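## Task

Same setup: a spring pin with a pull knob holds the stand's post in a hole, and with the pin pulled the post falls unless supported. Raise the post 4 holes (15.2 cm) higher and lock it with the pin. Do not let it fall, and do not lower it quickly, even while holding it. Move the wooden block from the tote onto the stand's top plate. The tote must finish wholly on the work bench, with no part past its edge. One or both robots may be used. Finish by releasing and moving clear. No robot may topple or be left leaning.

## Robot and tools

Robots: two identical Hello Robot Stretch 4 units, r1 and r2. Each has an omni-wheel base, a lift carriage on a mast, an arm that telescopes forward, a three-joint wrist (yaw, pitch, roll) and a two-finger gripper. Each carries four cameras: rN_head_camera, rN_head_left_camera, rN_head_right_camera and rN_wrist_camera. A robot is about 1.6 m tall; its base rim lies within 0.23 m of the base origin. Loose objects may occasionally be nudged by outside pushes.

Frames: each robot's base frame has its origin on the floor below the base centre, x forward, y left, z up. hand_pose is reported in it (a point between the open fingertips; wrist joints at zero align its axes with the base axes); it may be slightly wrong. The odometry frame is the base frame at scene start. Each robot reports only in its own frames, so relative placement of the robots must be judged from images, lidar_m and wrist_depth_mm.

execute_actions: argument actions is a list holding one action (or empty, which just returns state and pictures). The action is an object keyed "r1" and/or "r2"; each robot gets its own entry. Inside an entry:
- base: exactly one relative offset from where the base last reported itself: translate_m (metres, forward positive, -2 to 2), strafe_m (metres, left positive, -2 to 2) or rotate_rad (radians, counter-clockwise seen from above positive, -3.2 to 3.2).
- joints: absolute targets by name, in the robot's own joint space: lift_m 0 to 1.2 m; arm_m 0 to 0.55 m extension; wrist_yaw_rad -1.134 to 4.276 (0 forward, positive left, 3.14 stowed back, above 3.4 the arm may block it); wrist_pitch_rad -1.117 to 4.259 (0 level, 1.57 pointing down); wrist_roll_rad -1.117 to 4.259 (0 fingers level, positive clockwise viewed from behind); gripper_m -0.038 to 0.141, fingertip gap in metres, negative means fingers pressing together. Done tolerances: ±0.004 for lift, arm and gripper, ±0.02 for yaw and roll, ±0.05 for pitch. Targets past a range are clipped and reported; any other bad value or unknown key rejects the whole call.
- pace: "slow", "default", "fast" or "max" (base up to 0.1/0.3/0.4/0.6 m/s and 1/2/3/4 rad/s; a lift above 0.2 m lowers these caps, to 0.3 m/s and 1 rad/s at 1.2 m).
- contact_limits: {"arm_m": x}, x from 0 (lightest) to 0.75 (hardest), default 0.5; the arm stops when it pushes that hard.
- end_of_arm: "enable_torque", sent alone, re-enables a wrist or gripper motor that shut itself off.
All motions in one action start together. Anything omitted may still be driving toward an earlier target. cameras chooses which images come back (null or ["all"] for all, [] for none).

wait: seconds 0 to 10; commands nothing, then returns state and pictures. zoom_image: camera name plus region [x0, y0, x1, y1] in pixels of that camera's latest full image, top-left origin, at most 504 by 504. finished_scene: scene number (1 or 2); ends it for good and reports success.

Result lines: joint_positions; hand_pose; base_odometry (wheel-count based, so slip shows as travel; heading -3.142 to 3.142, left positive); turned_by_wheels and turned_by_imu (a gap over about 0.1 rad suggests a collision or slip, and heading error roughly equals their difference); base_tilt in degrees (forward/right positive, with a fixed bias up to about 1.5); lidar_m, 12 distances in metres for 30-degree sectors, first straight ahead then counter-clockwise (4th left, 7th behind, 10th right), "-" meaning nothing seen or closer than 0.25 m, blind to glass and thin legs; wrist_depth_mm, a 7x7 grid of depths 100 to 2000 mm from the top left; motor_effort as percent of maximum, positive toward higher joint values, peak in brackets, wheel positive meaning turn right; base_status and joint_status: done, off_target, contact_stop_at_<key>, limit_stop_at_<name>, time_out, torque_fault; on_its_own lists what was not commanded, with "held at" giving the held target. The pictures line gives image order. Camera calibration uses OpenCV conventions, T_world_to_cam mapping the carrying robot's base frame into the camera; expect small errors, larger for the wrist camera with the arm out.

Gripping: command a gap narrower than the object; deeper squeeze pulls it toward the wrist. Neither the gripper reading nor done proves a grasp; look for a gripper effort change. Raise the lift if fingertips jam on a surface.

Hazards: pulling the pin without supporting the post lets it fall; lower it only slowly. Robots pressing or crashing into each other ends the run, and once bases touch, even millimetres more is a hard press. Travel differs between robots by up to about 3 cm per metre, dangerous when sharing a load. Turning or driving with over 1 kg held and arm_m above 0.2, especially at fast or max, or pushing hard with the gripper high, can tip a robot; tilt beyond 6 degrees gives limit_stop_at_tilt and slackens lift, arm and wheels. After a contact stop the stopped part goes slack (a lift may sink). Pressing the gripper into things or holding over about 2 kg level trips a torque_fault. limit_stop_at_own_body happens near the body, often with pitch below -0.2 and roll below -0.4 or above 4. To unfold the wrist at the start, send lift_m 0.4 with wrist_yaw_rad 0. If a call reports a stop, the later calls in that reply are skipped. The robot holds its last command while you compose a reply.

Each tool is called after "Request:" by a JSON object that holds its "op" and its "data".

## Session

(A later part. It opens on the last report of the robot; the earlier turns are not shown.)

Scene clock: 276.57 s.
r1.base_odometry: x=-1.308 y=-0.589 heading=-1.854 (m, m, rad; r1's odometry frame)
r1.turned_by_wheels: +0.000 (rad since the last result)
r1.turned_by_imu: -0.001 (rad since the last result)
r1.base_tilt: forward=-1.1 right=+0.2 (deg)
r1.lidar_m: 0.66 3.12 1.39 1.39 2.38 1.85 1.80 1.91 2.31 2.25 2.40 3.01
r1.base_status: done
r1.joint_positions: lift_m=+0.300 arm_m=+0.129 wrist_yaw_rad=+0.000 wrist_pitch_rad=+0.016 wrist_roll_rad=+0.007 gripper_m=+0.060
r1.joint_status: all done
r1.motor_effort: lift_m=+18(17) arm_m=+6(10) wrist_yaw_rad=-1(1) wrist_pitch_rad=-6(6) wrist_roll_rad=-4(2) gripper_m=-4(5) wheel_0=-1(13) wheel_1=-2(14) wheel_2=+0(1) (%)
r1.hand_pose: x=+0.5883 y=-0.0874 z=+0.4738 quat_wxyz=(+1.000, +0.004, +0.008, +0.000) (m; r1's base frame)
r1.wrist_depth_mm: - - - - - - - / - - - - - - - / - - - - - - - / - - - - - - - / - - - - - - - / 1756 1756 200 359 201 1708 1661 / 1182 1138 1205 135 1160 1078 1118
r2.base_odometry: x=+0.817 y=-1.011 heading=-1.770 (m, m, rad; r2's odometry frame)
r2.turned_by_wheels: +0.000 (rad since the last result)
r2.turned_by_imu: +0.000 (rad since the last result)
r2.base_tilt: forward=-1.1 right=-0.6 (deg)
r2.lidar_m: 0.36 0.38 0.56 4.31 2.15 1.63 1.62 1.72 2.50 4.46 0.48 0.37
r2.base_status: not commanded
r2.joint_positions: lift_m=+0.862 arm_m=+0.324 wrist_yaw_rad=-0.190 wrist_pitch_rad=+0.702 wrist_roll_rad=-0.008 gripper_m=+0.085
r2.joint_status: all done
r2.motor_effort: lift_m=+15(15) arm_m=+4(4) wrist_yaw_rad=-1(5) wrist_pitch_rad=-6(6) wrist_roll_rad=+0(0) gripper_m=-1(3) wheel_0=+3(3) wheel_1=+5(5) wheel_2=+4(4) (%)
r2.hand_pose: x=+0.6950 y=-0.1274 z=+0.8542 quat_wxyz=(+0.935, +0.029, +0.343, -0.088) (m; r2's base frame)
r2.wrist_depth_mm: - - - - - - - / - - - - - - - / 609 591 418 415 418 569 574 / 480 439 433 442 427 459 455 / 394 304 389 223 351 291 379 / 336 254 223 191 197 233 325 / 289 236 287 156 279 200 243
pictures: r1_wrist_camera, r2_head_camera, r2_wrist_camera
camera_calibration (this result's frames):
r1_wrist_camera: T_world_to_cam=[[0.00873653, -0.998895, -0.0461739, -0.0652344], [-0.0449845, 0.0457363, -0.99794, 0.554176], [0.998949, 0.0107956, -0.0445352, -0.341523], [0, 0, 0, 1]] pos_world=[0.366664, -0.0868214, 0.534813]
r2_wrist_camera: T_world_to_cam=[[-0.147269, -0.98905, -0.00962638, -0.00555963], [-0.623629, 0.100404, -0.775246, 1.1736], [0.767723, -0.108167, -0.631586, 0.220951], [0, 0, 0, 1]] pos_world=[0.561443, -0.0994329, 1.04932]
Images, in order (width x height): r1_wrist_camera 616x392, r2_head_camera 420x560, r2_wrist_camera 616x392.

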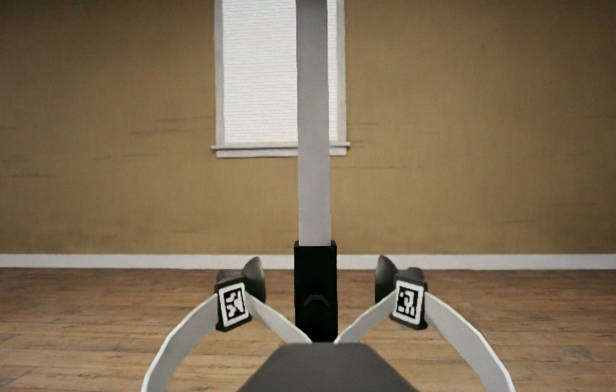

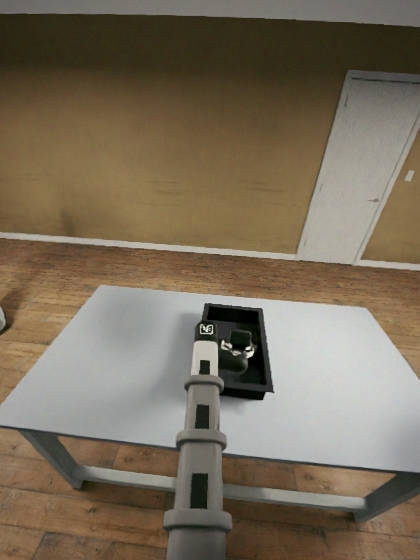

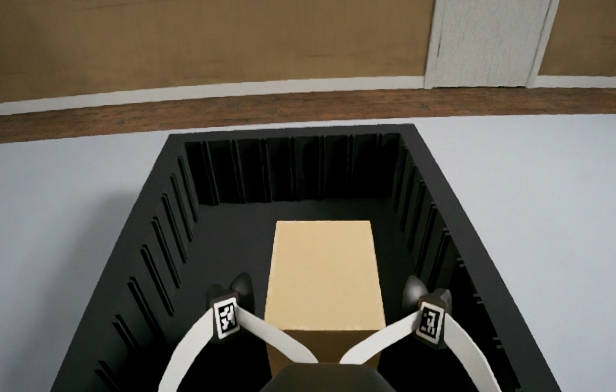

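Request:
{"op": "execute_actions", "data": {"actions": [{"r2": {"joints": {"gripper_m": 0.03}}}], "cameras": ["r2_wrist_camera"]}}

Scene clock: 310.37 s.
r1.base_odometry: x=-1.308 y=-0.589 heading=-1.854 (m, m, rad; r1's odometry frame)
r1.turned_by_wheels: +0.000 (rad since the last result)
r1.turned_by_imu: -0.001 (rad since the last result)
r1.base_tilt: forward=-1.1 right=+0.2 (deg)
r1.lidar_m: 0.65 3.12 1.39 1.38 2.40 1.85 1.80 1.92 2.31 2.25 2.39 3.01
r1.base_status: not commanded
r1.joint_positions: lift_m=+0.300 arm_m=+0.129 wrist_yaw_rad=+0.000 wrist_pitch_rad=+0.016 wrist_roll_rad=+0.007 gripper_m=+0.060
r1.joint_status: not commanded
r1.motor_effort: lift_m=+17(17) arm_m=+6(6) wrist_yaw_rad=+0(0) wrist_pitch_rad=-6(6) wrist_roll_rad=+0(4) gripper_m=-2(4) wheel_0=-1(1) wheel_1=-1(1) wheel_2=+0(1) (%)
r1.hand_pose: x=+0.5883 y=-0.0874 z=+0.4738 quat_wxyz=(+1.000, +0.004, +0.008, +0.000) (m; r1's base frame)
r1.wrist_depth_mm: - - - - - - - / - - - - - - - / - - - - - - - / - - - - - - - / - - - - - - - / 1756 1708 200 362 201 1661 1618 / 1160 1138 1160 135 1182 1078 1118
r2.base_odometry: x=+0.817 y=-1.011 heading=-1.770 (m, m, rad; r2's odometry frame)
r2.turned_by_wheels: +0.000 (rad since the last result)
r2.turned_by_imu: +0.000 (rad since the last result)
r2.base_tilt: forward=-1.0 right=-0.6 (deg)
r2.lidar_m: 0.35 0.37 0.54 4.31 2.14 1.66 1.62 1.72 2.47 4.45 0.49 0.37
r2.base_status: not commanded
r2.joint_positions: lift_m=+0.862 arm_m=+0.324 wrist_yaw_rad=-0.190 wrist_pitch_rad=+0.704 wrist_roll_rad=-0.008 gripper_m=+0.030
r2.joint_status: all done
r2.motor_effort: lift_m=+15(15) arm_m=+4(4) wrist_yaw_rad=-2(3) wrist_pitch_rad=-11(12) wrist_roll_rad=+1(0) gripper_m=-13(12) wheel_0=+3(3) wheel_1=+5(5) wheel_2=+4(4) (%)
r2.hand_pose: x=+0.6947 y=-0.1273 z=+0.8537 quat_wxyz=(+0.935, +0.029, +0.344, -0.088) (m; r2's base frame)
r2.wrist_depth_mm: - - - - - - - / - - - - - - - / 603 591 415 413 424 564 564 / 477 436 430 439 421 459 452 / 394 303 384 213 338 291 377 / 332 252 314 183 189 238 324 / 289 228 282 168 187 198 242
pictures: r2_wrist_camera
camera_calibration (this result's frames):
r2_wrist_camera: T_world_to_cam=[[-0.147305, -0.989043, -0.00971415, -0.00545083], [-0.625227, 0.100721, -0.773916, 1.17298], [0.766415, -0.107928, -0.633213, 0.223265], [0, 0, 0, 1]] pos_world=[0.56146, -0.0994374, 1.04911]
Images, in order (width x height): r2_wrist_camera 616x392.

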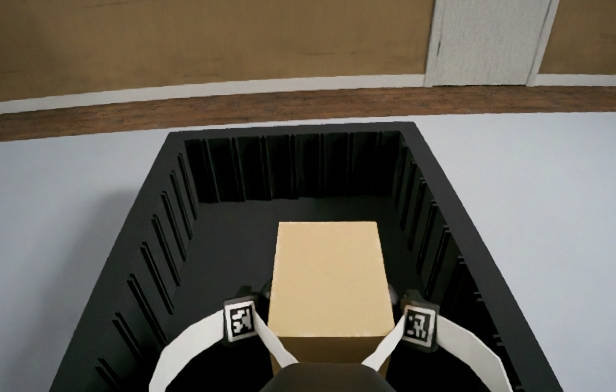

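Request:
{"op": "execute_actions", "data": {"actions": [{"r2": {"joints": {"lift_m": 0.925}, "pace": "fast"}}], "cameras": ["r2_wrist_camera"]}}

Scene clock: 321.57 s.
r1.base_odometry: x=-1.308 y=-0.589 heading=-1.854 (m, m, rad; r1's odometry frame)
r1.turned_by_wheels: +0.000 (rad since the last result)
r1.turned_by_imu: -0.001 (rad since the last result)
r1.base_tilt: forward=-1.2 right=+0.2 (deg)
r1.lidar_m: 0.64 3.11 1.39 1.39 2.40 1.85 1.80 1.94 2.28 2.24 2.38 3.00
r1.base_status: not commanded
r1.joint_positions: lift_m=+0.300 arm_m=+0.129 wrist_yaw_rad=+0.000 wrist_pitch_rad=+0.016 wrist_roll_rad=+0.007 gripper_m=+0.060
r1.joint_status: not commanded
r1.motor_effort: lift_m=+17(17) arm_m=+6(6) wrist_yaw_rad=+0(0) wrist_pitch_rad=-6(6) wrist_roll_rad=-1(2) gripper_m=-4(3) wheel_0=-1(1) wheel_1=-1(1) wheel_2=-1(0) (%)
r1.hand_pose: x=+0.5883 y=-0.0874 z=+0.4738 quat_wxyz=(+1.000, +0.004, +0.008, +0.000) (m; r1's base frame)
r1.wrist_depth_mm: - - - - - - - / - - - - - - - / - - - - - - - / - - - - - - - / - - - - - - - / 1708 1756 200 359 201 1661 1618 / 1182 1138 1160 135 1160 1078 1138
r2.base_odometry: x=+0.817 y=-1.011 heading=-1.770 (m, m, rad; r2's odometry frame)
r2.turned_by_wheels: +0.000 (rad since the last result)
r2.turned_by_imu: +0.000 (rad since the last result)
r2.base_tilt: forward=-1.1 right=-0.6 (deg)
r2.lidar_m: 0.36 0.38 0.56 4.30 2.12 1.67 1.60 1.72 2.49 4.44 0.50 0.36
r2.base_status: not commanded
r2.joint_positions: lift_m=+0.925 arm_m=+0.324 wrist_yaw_rad=-0.190 wrist_pitch_rad=+0.704 wrist_roll_rad=-0.008 gripper_m=+0.030
r2.joint_status: all done
r2.motor_effort: lift_m=+22(23) arm_m=+4(4) wrist_yaw_rad=-1(1) wrist_pitch_rad=-12(13) wrist_roll_rad=+1(2) gripper_m=-13(13) wheel_0=+3(2) wheel_1=+5(5) wheel_2=+4(4) (%)
r2.hand_pose: x=+0.6946 y=-0.1273 z=+0.9162 quat_wxyz=(+0.935, +0.029, +0.344, -0.088) (m; r2's base frame)
r2.wrist_depth_mm: - - - - - - - / - - - - - - - / - - - - - - - / 574 574 449 455 455 554 549 / 477 462 459 214 353 466 459 / 407 384 351 183 188 384 394 / 362 285 343 167 187 279 355
pictures: r2_wrist_camera
camera_calibration (this result's frames):
r2_wrist_camera: T_world_to_cam=[[-0.147341, -0.989038, -0.00971675, -0.00482318], [-0.625271, 0.100752, -0.773877, 1.22128], [0.766373, -0.107948, -0.633261, 0.262877], [0, 0, 0, 1]] pos_world=[0.56146, -0.0994399, 1.11155]
Images, in order (width x height): r2_wrist_camera 616x392.

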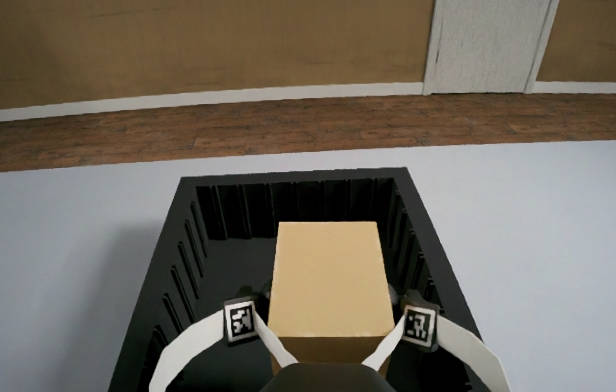

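Request:
{"op": "execute_actions", "data": {"actions": [{"r1": {"joints": {"lift_m": 0.63}}, "r2": {"base": {"strafe_m": 2.0}, "joints": {"lift_m": 0.97}, "pace": "max"}}], "cameras": ["r1_head_camera", "r1_wrist_camera", "r2_head_camera", "r2_wrist_camera"]}}

Scene clock: 336.47 s.
r1.base_odometry: x=-1.308 y=-0.589 heading=-1.854 (m, m, rad; r1's odometry frame)
r1.turned_by_wheels: +0.000 (rad since the last result)
r1.turned_by_imu: -0.002 (rad since the last result)
r1.base_tilt: forward=-1.2 right=+0.3 (deg)
r1.lidar_m: 0.67 3.13 1.38 1.38 2.42 1.86 1.80 1.90 2.31 2.25 2.39 3.00
r1.base_status: not commanded
r1.joint_positions: lift_m=+0.630 arm_m=+0.129 wrist_yaw_rad=+0.000 wrist_pitch_rad=+0.016 wrist_roll_rad=+0.007 gripper_m=+0.060
r1.joint_status: all done
r1.motor_effort: lift_m=+23(23) arm_m=+6(6) wrist_yaw_rad=-1(1) wrist_pitch_rad=-6(6) wrist_roll_rad=-3(2) gripper_m=-4(4) wheel_0=-1(1) wheel_1=-1(1) wheel_2=+0(1) (%)
r1.hand_pose: x=+0.5883 y=-0.0874 z=+0.8033 quat_wxyz=(+1.000, +0.004, +0.008, +0.000) (m; r1's base frame)
r1.wrist_depth_mm: - - 559 - - - - / - 357 - - - - - / - 357 - - - - - / - - - - - - - / - - - 1160 - - - / - - 200 1160 201 - - / 1921 1756 1863 135 1863 1708 1808
r2.base_odometry: x=+2.778 y=-1.407 heading=-1.770 (m, m, rad; r2's odometry frame)
r2.turned_by_wheels: +0.000 (rad since the last result)
r2.turned_by_imu: +0.002 (rad since the last result)
r2.base_tilt: forward=-1.0 right=-0.5 (deg)
r2.lidar_m: 0.62 3.10 2.37 2.32 2.02 1.54 1.47 1.57 2.30 1.59 1.38 3.31
r2.base_status: done
r2.joint_positions: lift_m=+0.970 arm_m=+0.324 wrist_yaw_rad=-0.190 wrist_pitch_rad=+0.704 wrist_roll_rad=-0.008 gripper_m=+0.030
r2.joint_status: all done
r2.motor_effort: lift_m=+21(25) arm_m=+4(4) wrist_yaw_rad=+0(1) wrist_pitch_rad=-12(14) wrist_roll_rad=+2(2) gripper_m=-14(13) wheel_0=-1(12) wheel_1=+1(15) wheel_2=+0(3) (%)
r2.hand_pose: x=+0.6946 y=-0.1274 z=+0.9613 quat_wxyz=(+0.935, +0.029, +0.344, -0.088) (m; r2's base frame)
r2.wrist_depth_mm: - - 866 - - - - / - - 946 - - - - / - - 647 - - - - / 1921 1921 1808 1921 1863 1863 1756 / 1618 1576 1308 214 1499 1576 1576 / 1366 1366 226 183 189 1366 1308 / 336 330 1160 168 187 1160 1182
pictures: r1_head_camera, r1_wrist_camera, r2_head_camera, r2_wrist_camera
camera_calibration (this result's frames):
r1_wrist_camera: T_world_to_cam=[[0.00873664, -0.998895, -0.046174, -0.050017], [-0.0449845, 0.0457364, -0.99794, 0.883064], [0.998949, 0.0107958, -0.0445352, -0.326847], [0, 0, 0, 1]] pos_world=[0.366665, -0.0868214, 0.864379]
r2_wrist_camera: T_world_to_cam=[[-0.147656, -0.988991, -0.00971963, -0.00422394], [-0.625292, 0.100961, -0.773833, 1.25617], [0.766295, -0.108184, -0.633316, 0.291543], [0, 0, 0, 1]] pos_world=[0.561439, -0.0994611, 1.15666]
Images, in order (width x height): r1_head_camera 420x560, r1_wrist_camera 616x392, r2_head_camera 420x560, r2_wrist_camera 616x392.

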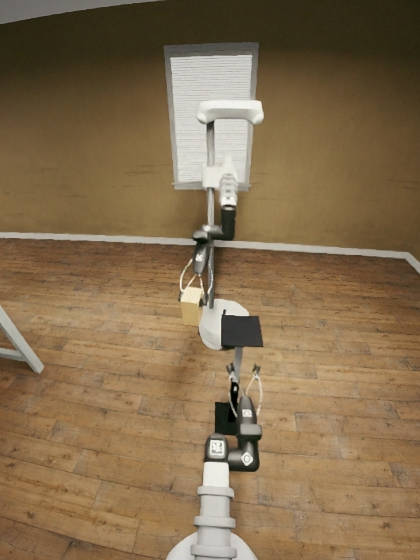

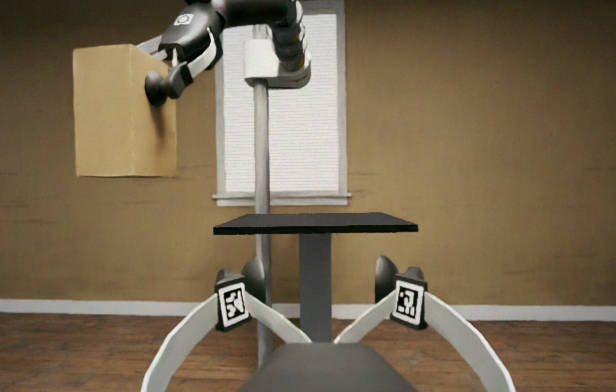

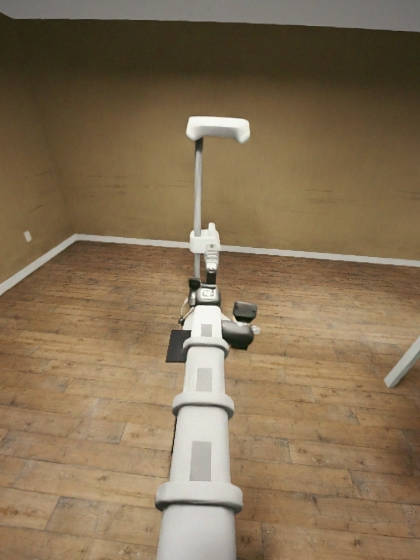

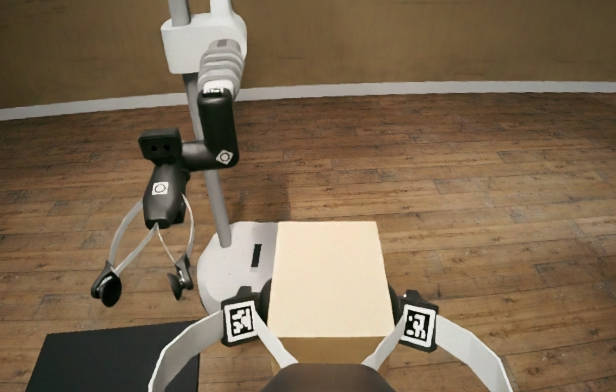

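Request:
{"op": "zoom_image", "data": {"camera": "r1_wrist_camera", "region": [50, 20, 450, 260]}}

Region (50, 20, 450, 260) of r1_wrist_camera's 616x392 image, scaled by 1.260; it fills the top 302 rows of this view, and the rest is white.

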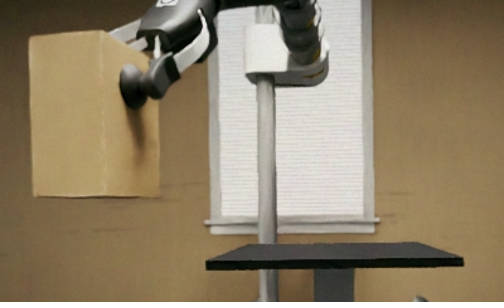

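Request:
{"op": "zoom_image", "data": {"camera": "r1_wrist_camera", "region": [200, 195, 430, 250]}}

Request:
{"op": "zoom_image", "data": {"camera": "r1_wrist_camera", "region": [60, 30, 220, 200]}}

Region (200, 195, 430, 250) of r1_wrist_camera's 616x392 image, scaled by 2.191; it fills the top 121 rows of this view, and the rest is white.

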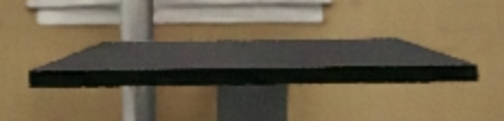

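Region (60, 30, 220, 200) of r1_wrist_camera's 616x392 image, scaled by 2.965; it fills the left 474 columns of this view, and the rest is white.

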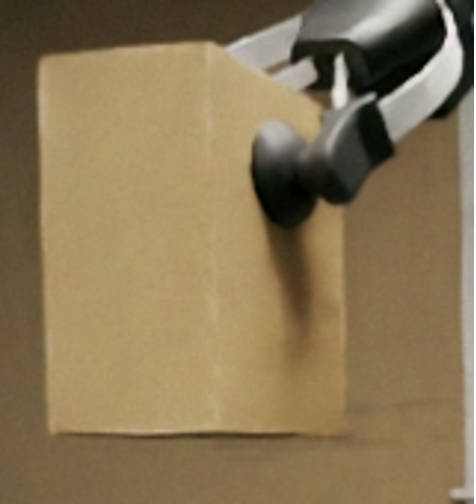

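Request:
{"op": "execute_actions", "data": {"actions": [{"r2": {"base": {"strafe_m": 0.149}, "joints": {"lift_m": 0.937, "wrist_yaw_rad": 0.0, "arm_m": 0.315}, "pace": "fast"}}], "cameras": ["r1_wrist_camera", "r2_wrist_camera"]}}

Scene clock: 364.40 s.
r1.base_odometry: x=-1.308 y=-0.589 heading=-1.854 (m, m, rad; r1's odometry frame)
r1.turned_by_wheels: +0.000 (rad since the last result)
r1.turned_by_imu: -0.001 (rad since the last result)
r1.base_tilt: forward=-1.2 right=+0.3 (deg)
r1.lidar_m: 0.66 3.11 1.39 1.36 2.41 1.85 1.80 1.91 2.29 2.25 2.38 3.01
r1.base_status: not commanded
r1.joint_positions: lift_m=+0.630 arm_m=+0.129 wrist_yaw_rad=+0.000 wrist_pitch_rad=+0.016 wrist_roll_rad=+0.007 gripper_m=+0.060
r1.joint_status: not commanded
r1.motor_effort: lift_m=+23(23) arm_m=+6(5) wrist_yaw_rad=-1(0) wrist_pitch_rad=-6(6) wrist_roll_rad=-3(1) gripper_m=-2(4) wheel_0=-1(1) wheel_1=-1(1) wheel_2=-1(0) (%)
r1.hand_pose: x=+0.5883 y=-0.0874 z=+0.8033 quat_wxyz=(+1.000, +0.004, +0.008, +0.000) (m; r1's base frame)
r1.wrist_depth_mm: - - - 569 - - - / - - - 340 - - - / - - - 340 - - - / - - - 342 - - - / - - - - - - - / - - 200 - 201 - - / 1921 1863 1863 135 1863 1756 1808
r2.base_odometry: x=+2.923 y=-1.436 heading=-1.770 (m, m, rad; r2's odometry frame)
r2.turned_by_wheels: +0.000 (rad since the last result)
r2.turned_by_imu: +0.001 (rad since the last result)
r2.base_tilt: forward=-1.0 right=-0.6 (deg)
r2.lidar_m: 0.62 2.89 2.22 2.16 1.98 1.52 1.49 1.58 2.29 1.60 1.53 3.33
r2.base_status: done
r2.joint_positions: lift_m=+0.937 arm_m=+0.316 wrist_yaw_rad=+0.000 wrist_pitch_rad=+0.704 wrist_roll_rad=-0.008 gripper_m=+0.030
r2.joint_status: all done
r2.motor_effort: lift_m=+16(19) arm_m=-5(6) wrist_yaw_rad=+0(8) wrist_pitch_rad=-12(13) wrist_roll_rad=+2(1) gripper_m=-13(12) wheel_0=-2(11) wheel_1=+3(11) wheel_2=+0(0) (%)
r2.hand_pose: x=+0.7066 y=-0.0874 z=+0.9286 quat_wxyz=(+0.939, -0.004, +0.345, +0.001) (m; r2's base frame)
r2.wrist_depth_mm: - - - 891 - - - / - - - - - - - / - - - - - - - / 1921 1921 1863 1808 1863 1863 1808 / 1576 1537 1576 214 1255 1537 1499 / 1336 1336 1281 183 188 1308 1281 / 1205 1160 300 168 187 1118 1160
pictures: r1_wrist_camera, r2_wrist_camera
camera_calibration (this result's frames):
r1_wrist_camera: T_world_to_cam=[[0.00873658, -0.998895, -0.0461739, -0.0500171], [-0.0449844, 0.0457363, -0.99794, 0.883064], [0.998949, 0.0107957, -0.0445351, -0.326847], [0, 0, 0, 1]] pos_world=[0.366665, -0.0868214, 0.864379]
r2_wrist_camera: T_world_to_cam=[[0.0418219, -0.999078, -0.00972442, -0.0980046], [-0.633191, -0.0189744, -0.773763, 1.22939], [0.772865, 0.0385176, -0.633401, 0.274276], [0, 0, 0, 1]] pos_world=[0.570559, -0.0851519, 1.12403]
Images, in order (width x height): r1_wrist_camera 616x392, r2_wrist_camera 616x392.

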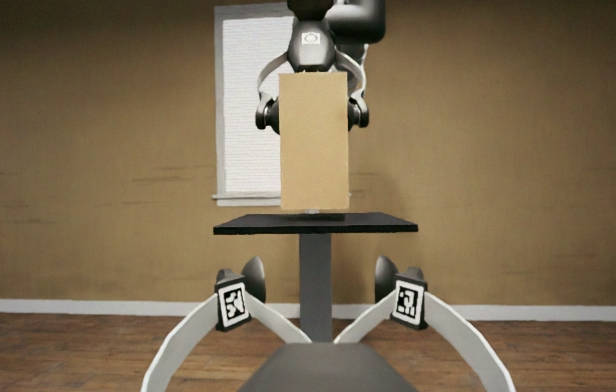

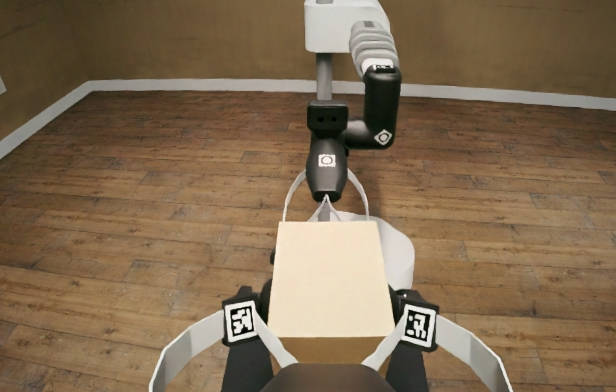

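Request:
{"op": "zoom_image", "data": {"camera": "r1_wrist_camera", "region": [250, 170, 380, 250]}}

Region (250, 170, 380, 250) of r1_wrist_camera's 616x392 image, scaled by 3.877; it fills the top 310 rows of this view, and the rest is white.

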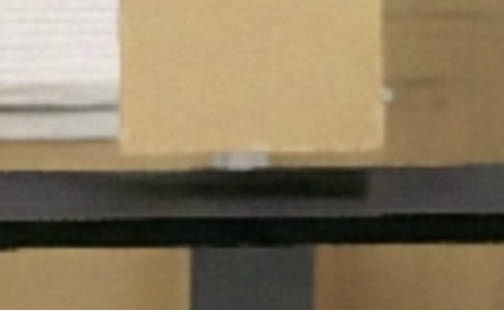

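Request:
{"op": "execute_actions", "data": {"actions": [{"r2": {"joints": {"lift_m": 0.931, "gripper_m": 0.08}}}], "cameras": ["r1_wrist_camera", "r2_wrist_camera"]}}

Scene clock: 396.97 s.
r1.base_odometry: x=-1.308 y=-0.589 heading=-1.854 (m, m, rad; r1's odometry frame)
r1.turned_by_wheels: +0.000 (rad since the last result)
r1.turned_by_imu: -0.001 (rad since the last result)
r1.base_tilt: forward=-1.2 right=+0.3 (deg)
r1.lidar_m: 0.65 3.13 1.40 1.39 2.40 1.84 1.80 1.92 2.29 2.25 2.39 3.00
r1.base_status: not commanded
r1.joint_positions: lift_m=+0.630 arm_m=+0.129 wrist_yaw_rad=+0.000 wrist_pitch_rad=+0.016 wrist_roll_rad=+0.007 gripper_m=+0.060
r1.joint_status: not commanded
r1.motor_effort: lift_m=+23(23) arm_m=+6(6) wrist_yaw_rad=-1(1) wrist_pitch_rad=-6(6) wrist_roll_rad=+1(4) gripper_m=-2(6) wheel_0=-1(1) wheel_1=-1(1) wheel_2=-1(1) (%)
r1.hand_pose: x=+0.5883 y=-0.0874 z=+0.8033 quat_wxyz=(+1.000, +0.004, +0.008, +0.000) (m; r1's base frame)
r1.wrist_depth_mm: - - - 544 - - - / - - - 336 - - - / - - - 334 - - - / - - - 336 - - - / - - - - - - - / - - 200 - 202 - - / 1863 1808 1863 135 1921 1756 1808
r2.base_odometry: x=+2.923 y=-1.436 heading=-1.770 (m, m, rad; r2's odometry frame)
r2.turned_by_wheels: +0.000 (rad since the last result)
r2.turned_by_imu: +0.000 (rad since the last result)
r2.base_tilt: forward=-1.0 right=-0.7 (deg)
r2.lidar_m: 0.60 2.90 2.23 2.16 2.00 1.53 1.48 1.56 2.28 1.62 1.53 3.35
r2.base_status: not commanded
r2.joint_positions: lift_m=+0.931 arm_m=+0.316 wrist_yaw_rad=+0.000 wrist_pitch_rad=+0.702 wrist_roll_rad=-0.008 gripper_m=+0.080
r2.joint_status: all done
r2.motor_effort: lift_m=+16(15) arm_m=-4(5) wrist_yaw_rad=+1(2) wrist_pitch_rad=-6(12) wrist_roll_rad=-1(1) gripper_m=-1(14) wheel_0=-2(2) wheel_1=+2(3) wheel_2=-1(0) (%)
r2.hand_pose: x=+0.7069 y=-0.0874 z=+0.9231 quat_wxyz=(+0.939, -0.004, +0.344, +0.001) (m; r2's base frame)
r2.wrist_depth_mm: - - - 878 - - - / - - - - - - - / - - - - - - - / 1863 1921 1863 1756 1863 1756 1808 / 1537 1576 1576 224 1229 1499 1464 / 1308 1336 219 193 196 1281 1281 / 1160 1160 300 156 281 1138 1160
pictures: r1_wrist_camera, r2_wrist_camera
camera_calibration (this result's frames):
r1_wrist_camera: T_world_to_cam=[[0.00873658, -0.998895, -0.0461741, -0.0500169], [-0.0449845, 0.0457365, -0.99794, 0.883064], [0.998949, 0.0107957, -0.0445352, -0.326847], [0, 0, 0, 1]] pos_world=[0.366665, -0.0868214, 0.864379]
r2_wrist_camera: T_world_to_cam=[[0.0417086, -0.999083, -0.00964012, -0.0981007], [-0.63163, -0.0188903, -0.775039, 1.22542], [0.774147, 0.0384148, -0.631839, 0.268144], [0, 0, 0, 1]] pos_world=[0.570521, -0.085163, 1.11823]
Images, in order (width x height): r1_wrist_camera 616x392, r2_wrist_camera 616x392.

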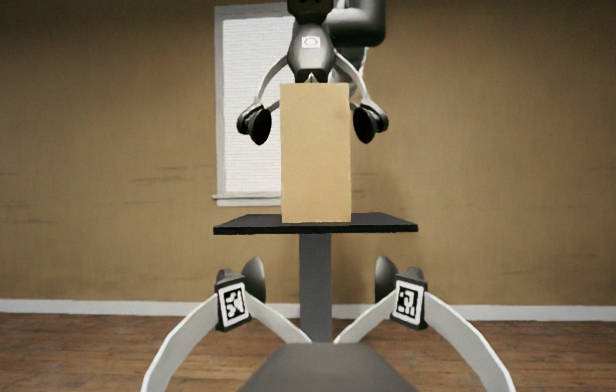

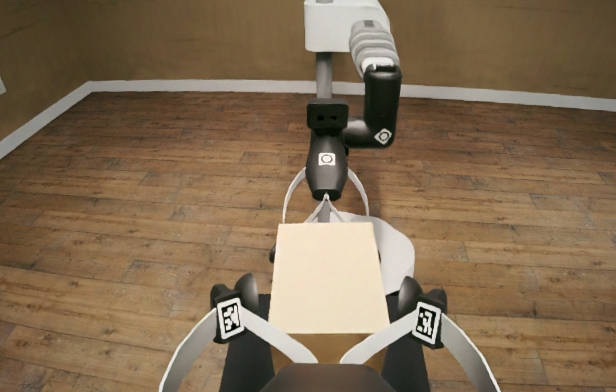

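Request:
{"op": "execute_actions", "data": {"actions": [{"r1": {"joints": {"lift_m": 0.25}, "pace": "max"}, "r2": {"joints": {"lift_m": 0.618, "arm_m": 0.10, "wrist_pitch_rad": 0.0}, "pace": "fast"}}], "cameras": ["r1_wrist_camera", "r2_wrist_camera", "r2_head_camera"]}}

Scene clock: 405.37 s.
r1.base_odometry: x=-1.308 y=-0.589 heading=-1.854 (m, m, rad; r1's odometry frame)
r1.turned_by_wheels: +0.000 (rad since the last result)
r1.turned_by_imu: -0.001 (rad since the last result)
r1.base_tilt: forward=-1.1 right=+0.2 (deg)
r1.lidar_m: 0.66 3.14 1.40 1.39 2.39 1.85 1.79 1.94 2.30 2.24 2.38 3.00
r1.base_status: not commanded
r1.joint_positions: lift_m=+0.250 arm_m=+0.129 wrist_yaw_rad=+0.000 wrist_pitch_rad=+0.016 wrist_roll_rad=+0.007 gripper_m=+0.060
r1.joint_status: all done
r1.motor_effort: lift_m=+18(21) arm_m=+6(6) wrist_yaw_rad=-1(1) wrist_pitch_rad=-6(7) wrist_roll_rad=-3(1) gripper_m=-3(4) wheel_0=-1(1) wheel_1=-1(1) wheel_2=+0(0) (%)
r1.hand_pose: x=+0.5883 y=-0.0874 z=+0.4237 quat_wxyz=(+1.000, +0.004, +0.008, +0.000) (m; r1's base frame)
r1.wrist_depth_mm: - - - 788 - - - / - - - - - - - / - - - - - - - / - - - - - - - / - - - 357 - - - / 1576 1618 200 362 200 1537 1499 / 1060 1025 1060 135 931 976 1025
r2.base_odometry: x=+2.923 y=-1.436 heading=-1.770 (m, m, rad; r2's odometry frame)
r2.turned_by_wheels: +0.000 (rad since the last result)
r2.turned_by_imu: +0.001 (rad since the last result)
r2.base_tilt: forward=-1.0 right=-0.7 (deg)
r2.lidar_m: 0.61 2.89 2.22 2.16 2.00 1.51 1.49 1.57 2.30 1.62 1.53 3.32
r2.base_status: not commanded
r2.joint_positions: lift_m=+0.618 arm_m=+0.101 wrist_yaw_rad=+0.000 wrist_pitch_rad=+0.002 wrist_roll_rad=-0.008 gripper_m=+0.080
r2.joint_status: all done
r2.motor_effort: lift_m=+15(15) arm_m=-4(5) wrist_yaw_rad=+0(0) wrist_pitch_rad=-8(11) wrist_roll_rad=+1(1) gripper_m=-2(3) wheel_0=-2(2) wheel_1=+3(3) wheel_2=+0(1) (%)
r2.hand_pose: x=+0.5601 y=-0.0874 z=+0.7958 quat_wxyz=(+1.000, -0.004, +0.001, +0.000) (m; r2's base frame)
r2.wrist_depth_mm: - - - - - - - / - - - - - - - / - - - 345 - - - / - - - 343 - - - / - - - 436 - - - / - - 219 1205 1078 - - / - - - 156 1921 - -
pictures: r1_wrist_camera, r2_head_camera, r2_wrist_camera
camera_calibration (this result's frames):
r1_wrist_camera: T_world_to_cam=[[0.00873245, -0.998895, -0.0461746, -0.0675435], [-0.0450729, 0.0457362, -0.997936, 0.504264], [0.998946, 0.0107956, -0.0446237, -0.343717], [0, 0, 0, 1]] pos_world=[0.366673, -0.0868214, 0.484767]
r2_wrist_camera: T_world_to_cam=[[0.0381033, -0.999082, 0.0195534, -0.114422], [0.0158907, -0.0189593, -0.999694, 0.850077], [0.999147, 0.0384024, 0.0151537, -0.339563], [0, 0, 0, 1]] pos_world=[0.330125, -0.0851596, 0.8572]
Images, in order (width x height): r1_wrist_camera 616x392, r2_head_camera 420x560, r2_wrist_camera 616x392.

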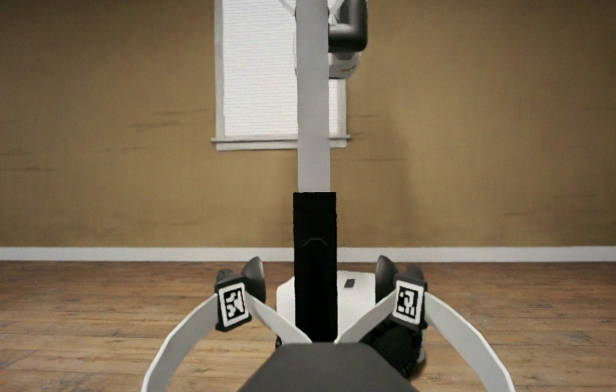

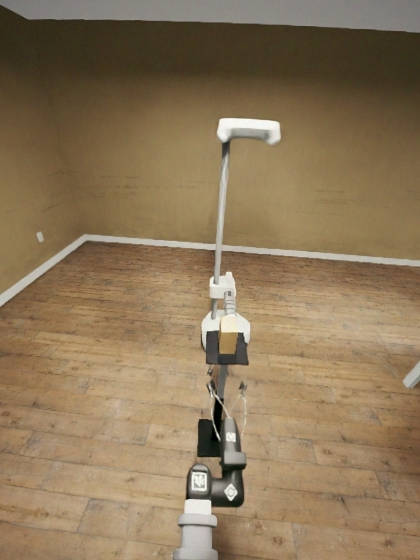

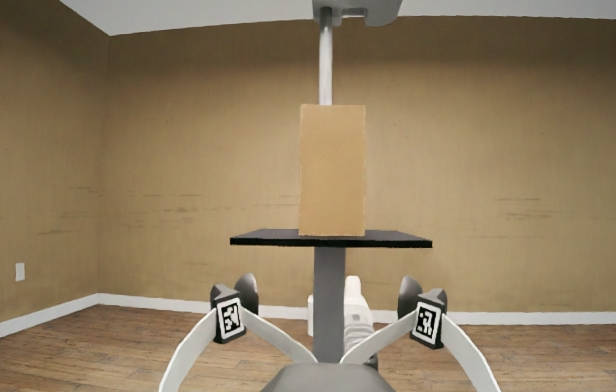

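Request:
{"op": "zoom_image", "data": {"camera": "r2_wrist_camera", "region": [210, 210, 460, 330]}}

Request:
{"op": "zoom_image", "data": {"camera": "r1_wrist_camera", "region": [250, 180, 390, 310]}}

Region (210, 210, 460, 330) of r2_wrist_camera's 616x392 image, scaled by 2.016; it fills the top 242 rows of this view, and the rest is white.

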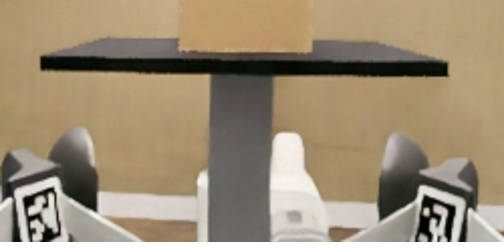

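Region (250, 180, 390, 310) of r1_wrist_camera's 616x392 image, scaled by 3.600; it fills the top 468 rows of this view, and the rest is white.

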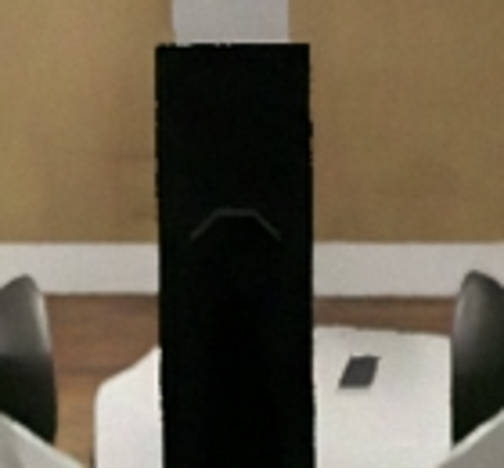

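Request:
{"op": "execute_actions", "data": {"actions": [{"r1": {"joints": {"arm_m": 0.237, "gripper_m": 0.034}, "pace": "fast"}, "r2": {"joints": {"arm_m": 0.246, "gripper_m": 0.05}, "pace": "fast"}}], "cameras": ["r1_wrist_camera", "r2_wrist_camera"]}}

Scene clock: 425.77 s.
r1.base_odometry: x=-1.308 y=-0.589 heading=-1.854 (m, m, rad; r1's odometry frame)
r1.turned_by_wheels: +0.000 (rad since the last result)
r1.turned_by_imu: -0.001 (rad since the last result)
r1.base_tilt: forward=-1.1 right=+0.3 (deg)
r1.lidar_m: 0.65 3.13 1.38 1.39 2.38 1.84 1.80 1.91 2.30 2.25 2.39 3.00
r1.base_status: not commanded
r1.joint_positions: lift_m=+0.250 arm_m=+0.236 wrist_yaw_rad=+0.000 wrist_pitch_rad=+0.016 wrist_roll_rad=+0.007 gripper_m=+0.034
r1.joint_status: all done
r1.motor_effort: lift_m=+18(18) arm_m=+6(7) wrist_yaw_rad=+0(1) wrist_pitch_rad=-6(6) wrist_roll_rad=-4(4) gripper_m=-2(4) wheel_0=-1(1) wheel_1=-2(1) wheel_2=-1(0) (%)
r1.hand_pose: x=+0.6953 y=-0.0874 z=+0.4237 quat_wxyz=(+1.000, +0.004, +0.008, +0.000) (m; r1's base frame)
r1.wrist_depth_mm: - - - 257 - - - / - - - 258 - - - / - - - 258 - - - / - - - 259 - - - / - - - 252 - - - / 1618 1576 198 252 191 1499 1499 / 1042 1060 1025 133 809 931 1025
r2.base_odometry: x=+2.923 y=-1.436 heading=-1.770 (m, m, rad; r2's odometry frame)
r2.turned_by_wheels: +0.000 (rad since the last result)
r2.turned_by_imu: +0.000 (rad since the last result)
r2.base_tilt: forward=-1.1 right=-0.6 (deg)
r2.lidar_m: 0.66 2.90 2.20 2.16 2.00 1.52 1.48 1.55 2.30 1.62 1.54 3.34
r2.base_status: not commanded
r2.joint_positions: lift_m=+0.618 arm_m=+0.245 wrist_yaw_rad=+0.000 wrist_pitch_rad=+0.002 wrist_roll_rad=-0.008 gripper_m=+0.050
r2.joint_status: all done
r2.motor_effort: lift_m=+15(15) arm_m=+4(7) wrist_yaw_rad=+0(0) wrist_pitch_rad=-7(7) wrist_roll_rad=+0(1) gripper_m=-1(3) wheel_0=-2(2) wheel_1=+3(3) wheel_2=+0(0) (%)
r2.hand_pose: x=+0.7046 y=-0.0874 z=+0.7958 quat_wxyz=(+1.000, -0.004, +0.001, +0.000) (m; r2's base frame)
r2.wrist_depth_mm: - - - - - - - / - - - 200 - - - / - - - 198 - - - / - - - 197 - - - / - - 189 196 195 - - / - - - 213 220 - - / - - 1921 163 1366 1983 -
pictures: r1_wrist_camera, r2_wrist_camera
camera_calibration (this result's frames):
r1_wrist_camera: T_world_to_cam=[[0.00879119, -0.998895, -0.046174, -0.0685017], [-0.0449998, 0.0457338, -0.99794, 0.509057], [0.998948, 0.0108509, -0.044548, -0.450607], [0, 0, 0, 1]] pos_world=[0.473643, -0.0868177, 0.484772]
r2_wrist_camera: T_world_to_cam=[[0.0383501, -0.999073, 0.0195607, -0.120035], [0.0160871, -0.0189553, -0.999691, 0.847697], [0.999135, 0.0386529, 0.0153453, -0.484052], [0, 0, 0, 1]] pos_world=[0.4746, -0.085145, 0.857211]
Images, in order (width x height): r1_wrist_camera 616x392, r2_wrist_camera 616x392.

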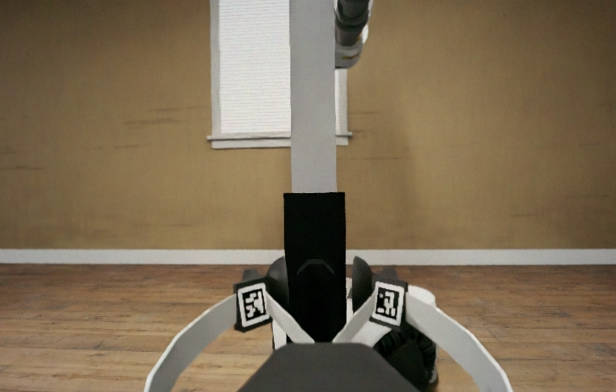

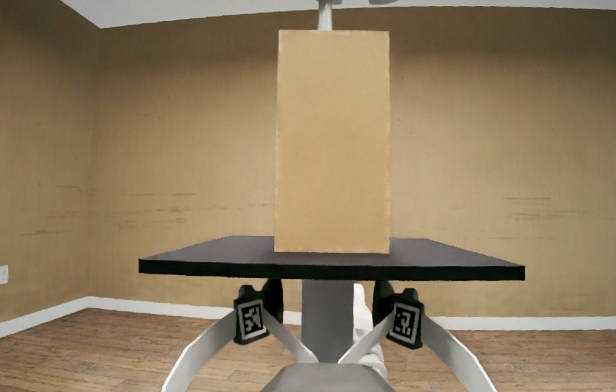

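Request:
{"op": "zoom_image", "data": {"camera": "r1_wrist_camera", "region": [230, 230, 410, 350]}}

Request:
{"op": "zoom_image", "data": {"camera": "r2_wrist_camera", "region": [220, 230, 440, 370]}}

Region (230, 230, 410, 350) of r1_wrist_camera's 616x392 image, scaled by 2.800.

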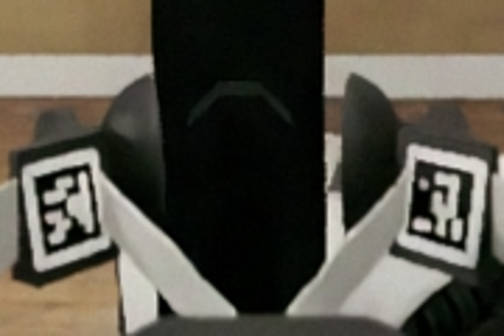

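Region (220, 230, 440, 370) of r2_wrist_camera's 616x392 image, scaled by 2.291; it fills the top 321 rows of this view, and the rest is white.

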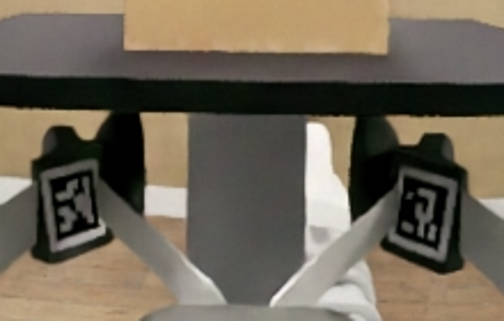

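Request:
{"op": "execute_actions", "data": {"actions": [{"r1": {"joints": {"gripper_m": 0.0}}, "r2": {"joints": {"lift_m": 0.638}}}], "cameras": ["r1_wrist_camera", "r2_wrist_camera"]}}

Scene clock: 434.73 s.
r1.base_odometry: x=-1.308 y=-0.589 heading=-1.854 (m, m, rad; r1's odometry frame)
r1.turned_by_wheels: +0.000 (rad since the last result)
r1.turned_by_imu: -0.001 (rad since the last result)
r1.base_tilt: forward=-1.1 right=+0.3 (deg)
r1.lidar_m: 0.65 3.10 1.39 1.37 2.39 1.85 1.79 1.92 2.30 2.25 2.39 3.01
r1.base_status: not commanded
r1.joint_positions: lift_m=+0.250 arm_m=+0.237 wrist_yaw_rad=+0.005 wrist_pitch_rad=+0.017 wrist_roll_rad=+0.007 gripper_m=+0.000
r1.joint_status: all done
r1.motor_effort: lift_m=+18(18) arm_m=+2(6) wrist_yaw_rad=-13(13) wrist_pitch_rad=-8(8) wrist_roll_rad=-2(2) gripper_m=-18(20) wheel_0=-1(1) wheel_1=-1(1) wheel_2=+0(1) (%)
r1.hand_pose: x=+0.6963 y=-0.0861 z=+0.4235 quat_wxyz=(+1.000, +0.004, +0.008, +0.002) (m; r1's base frame)
r1.wrist_depth_mm: - - - 257 - - - / - - - 258 - - - / - - - 257 - - - / - - - 258 - - - / - - - 251 - - - / 1576 1576 189 211 187 1499 1499 / 1078 991 1060 132 788 904 1008
r2.base_odometry: x=+2.923 y=-1.436 heading=-1.770 (m, m, rad; r2's odometry frame)
r2.turned_by_wheels: +0.000 (rad since the last result)
r2.turned_by_imu: +0.000 (rad since the last result)
r2.base_tilt: forward=-1.0 right=-0.5 (deg)
r2.lidar_m: 0.66 2.90 2.21 2.16 2.01 1.53 1.48 1.56 2.28 1.59 1.51 3.34
r2.base_status: not commanded
r2.joint_positions: lift_m=+0.637 arm_m=+0.245 wrist_yaw_rad=+0.000 wrist_pitch_rad=+0.011 wrist_roll_rad=-0.008 gripper_m=+0.050
r2.joint_status: all done
r2.on_its_own: wrist_pitch_rad is at rest, and its effort (-32) is outside its rest range (-23 to +23)
r2.motor_effort: lift_m=+24(24) arm_m=+4(4) wrist_yaw_rad=-3(1) wrist_pitch_rad=-32(33) wrist_roll_rad=+3(2) gripper_m=-3(2) wheel_0=-2(2) wheel_1=+3(3) wheel_2=+0(0) (%)
r2.hand_pose: x=+0.7046 y=-0.0874 z=+0.8126 quat_wxyz=(+1.000, -0.004, +0.005, +0.000) (m; r2's base frame)
r2.wrist_depth_mm: - - - - - - - / - - - 197 - - - / - - - 198 - - - / - - - 196 - - - / - - - 196 207 - - / - - 170 175 176 176 - / 1983 - 1863 161 1921 1983 -
pictures: r1_wrist_camera, r2_wrist_camera
camera_calibration (this result's frames):
r1_wrist_camera: T_world_to_cam=[[0.0132195, -0.998846, -0.0461813, -0.0703077], [-0.0460675, 0.0455279, -0.9979, 0.509501], [0.998851, 0.0153192, -0.0454124, -0.450752], [0, 0, 0, 1]] pos_world=[0.474634, -0.0865178, 0.484714]
r2_wrist_camera: T_world_to_cam=[[0.0385206, -0.999073, 0.0192281, -0.120211], [0.00736851, -0.0189579, -0.999793, 0.870651], [0.999231, 0.0386543, 0.0066314, -0.477281], [0, 0, 0, 1]] pos_world=[0.475129, -0.0851447, 0.875948]
Images, in order (width x height): r1_wrist_camera 616x392, r2_wrist_camera 616x392.

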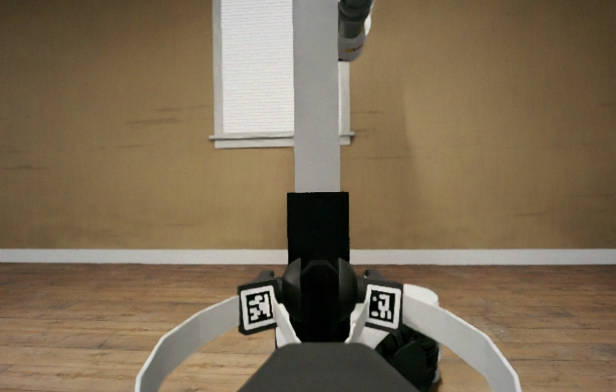

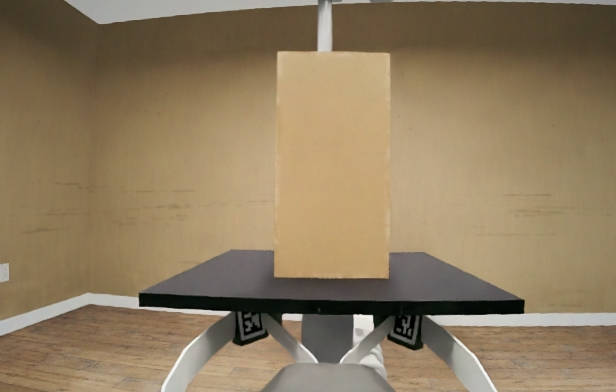

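Request:
{"op": "execute_actions", "data": {"actions": [{"r1": {"joints": {"arm_m": 0.223, "gripper_m": -0.01, "wrist_yaw_rad": 0.012}, "pace": "slow"}, "r2": {"joints": {"lift_m": 0.642}, "pace": "slow"}}], "cameras": ["r1_wrist_camera", "r2_wrist_camera", "r1_head_camera"]}}

Scene clock: 442.30 s.
r1.base_odometry: x=-1.308 y=-0.589 heading=-1.854 (m, m, rad; r1's odometry frame)
r1.turned_by_wheels: +0.000 (rad since the last result)
r1.turned_by_imu: -0.001 (rad since the last result)
r1.base_tilt: forward=-1.1 right=+0.2 (deg)
r1.lidar_m: 0.64 3.14 1.40 1.37 2.40 1.85 1.81 1.90 2.30 2.24 2.38 2.99
r1.base_status: not commanded
r1.joint_positions: lift_m=+0.250 arm_m=+0.225 wrist_yaw_rad=+0.016 wrist_pitch_rad=+0.018 wrist_roll_rad=+0.007 gripper_m=-0.009
r1.joint_status: all done
r1.motor_effort: lift_m=+18(18) arm_m=-11(10) wrist_yaw_rad=-10(15) wrist_pitch_rad=-11(11) wrist_roll_rad=-2(2) gripper_m=-24(26) wheel_0=-1(1) wheel_1=-1(1) wheel_2=+3(3) (%)
r1.hand_pose: x=+0.6856 y=-0.0829 z=+0.4232 quat_wxyz=(+1.000, +0.004, +0.009, +0.008) (m; r1's base frame)
r1.wrist_depth_mm: - - - 946 - - - / - - - - - - - / - - - - - - - / - - - 267 - - - / - - - 262 - - - / 1576 1576 187 213 185 1499 1499 / 1060 1008 1042 138 820 917 1008
r2.base_odometry: x=+2.923 y=-1.436 heading=-1.770 (m, m, rad; r2's odometry frame)
r2.turned_by_wheels: +0.000 (rad since the last result)
r2.turned_by_imu: +0.000 (rad since the last result)
r2.base_tilt: forward=-1.0 right=-0.6 (deg)
r2.lidar_m: 0.66 2.89 2.23 2.17 2.01 1.53 1.48 1.58 2.29 1.62 1.52 3.33
r2.base_status: not commanded
r2.joint_positions: lift_m=+0.641 arm_m=+0.245 wrist_yaw_rad=+0.000 wrist_pitch_rad=+0.015 wrist_roll_rad=-0.008 gripper_m=+0.050
r2.joint_status: all done
r2.on_its_own: wrist_pitch_rad is at rest, and its effort (-45) is outside its rest range (-23 to +23)
r2.motor_effort: lift_m=+26(27) arm_m=+4(4) wrist_yaw_rad=+0(2) wrist_pitch_rad=-45(46) wrist_roll_rad=+0(1) gripper_m=-4(4) wheel_0=-2(2) wheel_1=+3(3) wheel_2=+0(0) (%)
r2.hand_pose: x=+0.7046 y=-0.0874 z=+0.8151 quat_wxyz=(+1.000, -0.004, +0.008, +0.000) (m; r2's base frame)
r2.wrist_depth_mm: - - - - - - - / - - - 197 - - - / - - - 197 - - - / - - - 196 - - - / - - - 196 210 - - / - - 174 180 180 180 - / 1983 1983 1921 160 1366 1863 -
pictures: r1_head_camera, r1_wrist_camera, r2_wrist_camera
camera_calibration (this result's frames):
r1_wrist_camera: T_world_to_cam=[[0.0241453, -0.998641, -0.0461896, -0.0744757], [-0.0474676, 0.0450057, -0.997858, 0.509503], [0.998581, 0.0262861, -0.0463164, -0.438686], [0, 0, 0, 1]] pos_world=[0.464046, -0.0857737, 0.484654]
r2_wrist_camera: T_world_to_cam=[[0.0386063, -0.999073, 0.0190543, -0.120178], [0.00282784, -0.0189592, -0.999816, 0.876431], [0.99925, 0.0386531, 0.00209328, -0.473595], [0, 0, 0, 1]] pos_world=[0.475402, -0.0851447, 0.879551]
Images, in order (width x height): r1_head_camera 420x560, r1_wrist_camera 616x392, r2_wrist_camera 616x392.

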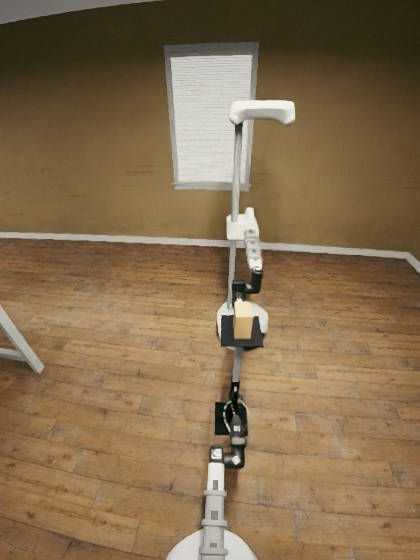

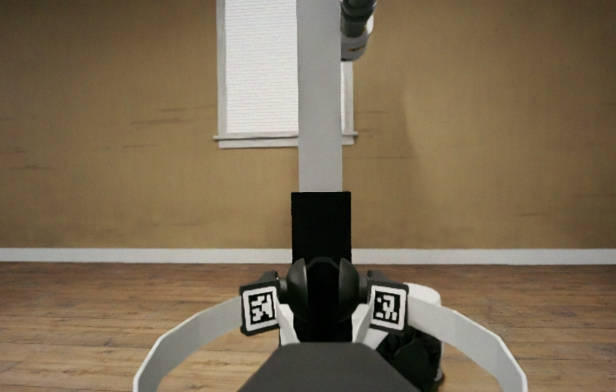

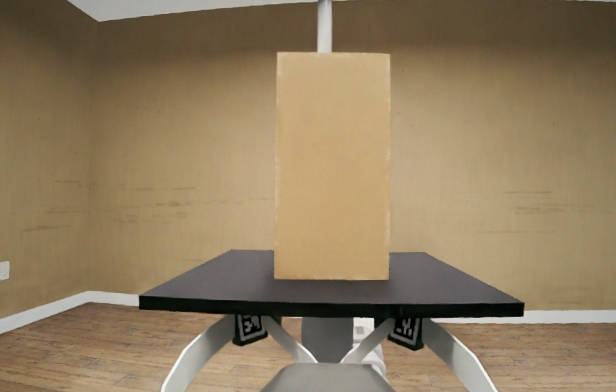

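Request:
{"op": "execute_actions", "data": {"actions": [{"r1": {"joints": {"arm_m": 0.220}, "pace": "slow"}, "r2": {"joints": {"lift_m": 0.653}}}], "cameras": ["r1_wrist_camera", "r2_wrist_camera"]}}

Scene clock: 450.53 s.
r1.base_odometry: x=-1.308 y=-0.589 heading=-1.854 (m, m, rad; r1's odometry frame)
r1.turned_by_wheels: +0.000 (rad since the last result)
r1.turned_by_imu: -0.001 (rad since the last result)
r1.base_tilt: forward=-1.1 right=+0.3 (deg)
r1.lidar_m: 0.65 3.12 1.39 1.37 2.40 1.85 1.79 1.94 2.29 2.24 2.37 2.99
r1.base_status: not commanded
r1.joint_positions: lift_m=+0.250 arm_m=+0.222 wrist_yaw_rad=+0.015 wrist_pitch_rad=+0.018 wrist_roll_rad=+0.007 gripper_m=-0.009
r1.joint_status: all done
r1.motor_effort: lift_m=+18(18) arm_m=-11(18) wrist_yaw_rad=-10(9) wrist_pitch_rad=-11(11) wrist_roll_rad=-2(0) gripper_m=-27(25) wheel_0=-1(1) wheel_1=-1(1) wheel_2=+3(3) (%)
r1.hand_pose: x=+0.6826 y=-0.0830 z=+0.4232 quat_wxyz=(+1.000, +0.004, +0.009, +0.008) (m; r1's base frame)
r1.wrist_depth_mm: - - - 960 - - - / - - - - - - - / - - - - - - - / - - - 272 - - - / - - - 264 - - - / 1576 1537 186 213 186 1537 1537 / 1060 1008 1042 141 809 917 1025
r2.base_odometry: x=+2.923 y=-1.436 heading=-1.770 (m, m, rad; r2's odometry frame)
r2.turned_by_wheels: +0.000 (rad since the last result)
r2.turned_by_imu: +0.000 (rad since the last result)
r2.base_tilt: forward=-1.1 right=-0.7 (deg)
r2.lidar_m: 0.66 2.91 2.22 2.16 2.00 1.54 1.49 1.58 2.29 1.62 1.53 3.33
r2.base_status: not commanded
r2.joint_positions: lift_m=+0.652 arm_m=+0.245 wrist_yaw_rad=+0.000 wrist_pitch_rad=+0.016 wrist_roll_rad=-0.008 gripper_m=+0.050
r2.joint_status: all done
r2.on_its_own: wrist_pitch_rad is at rest, and its effort (-46) is outside its rest range (-23 to +23)
r2.motor_effort: lift_m=+26(27) arm_m=+4(4) wrist_yaw_rad=-1(1) wrist_pitch_rad=-46(49) wrist_roll_rad=+0(1) gripper_m=-4(4) wheel_0=-2(2) wheel_1=+3(3) wheel_2=+0(0) (%)
r2.hand_pose: x=+0.7046 y=-0.0874 z=+0.8261 quat_wxyz=(+1.000, -0.004, +0.008, +0.000) (m; r2's base frame)
r2.wrist_depth_mm: - - - - - - - / - - - 197 - - - / - - - 196 - - - / - - - 196 - - - / - - - 196 209 - - / - - 174 180 181 180 - / - - 1863 161 1863 1921 -
pictures: r1_wrist_camera, r2_wrist_camera
camera_calibration (this result's frames):
r1_wrist_camera: T_world_to_cam=[[0.0239524, -0.998645, -0.0461896, -0.0743269], [-0.0474587, 0.0450149, -0.997858, 0.509356], [0.998586, 0.0260932, -0.0463162, -0.435664], [0, 0, 0, 1]] pos_world=[0.461002, -0.0857869, 0.484654]
r2_wrist_camera: T_world_to_cam=[[0.0385853, -0.999074, 0.0190454, -0.120372], [0.00258968, -0.0189595, -0.999817, 0.887538], [0.999252, 0.0386276, 0.00185573, -0.473424], [0, 0, 0, 1]] pos_world=[0.475416, -0.0851462, 0.890546]
Images, in order (width x height): r1_wrist_camera 616x392, r2_wrist_camera 616x392.

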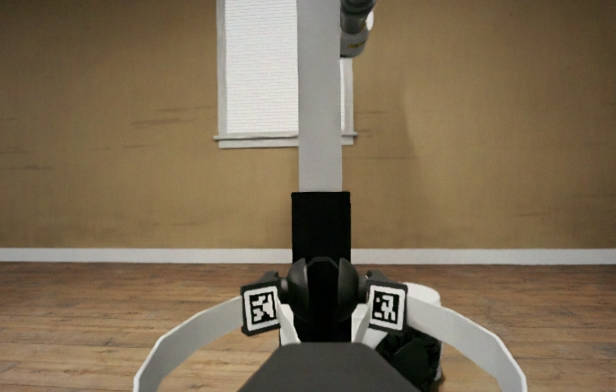

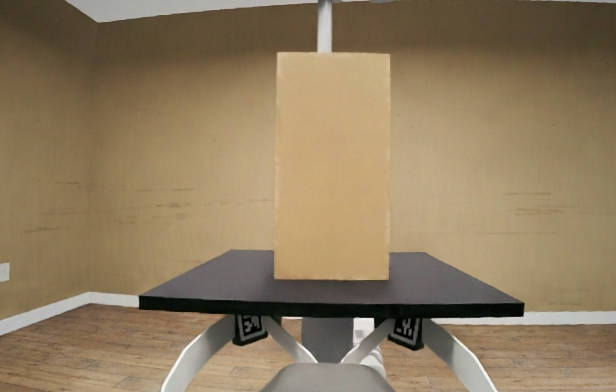

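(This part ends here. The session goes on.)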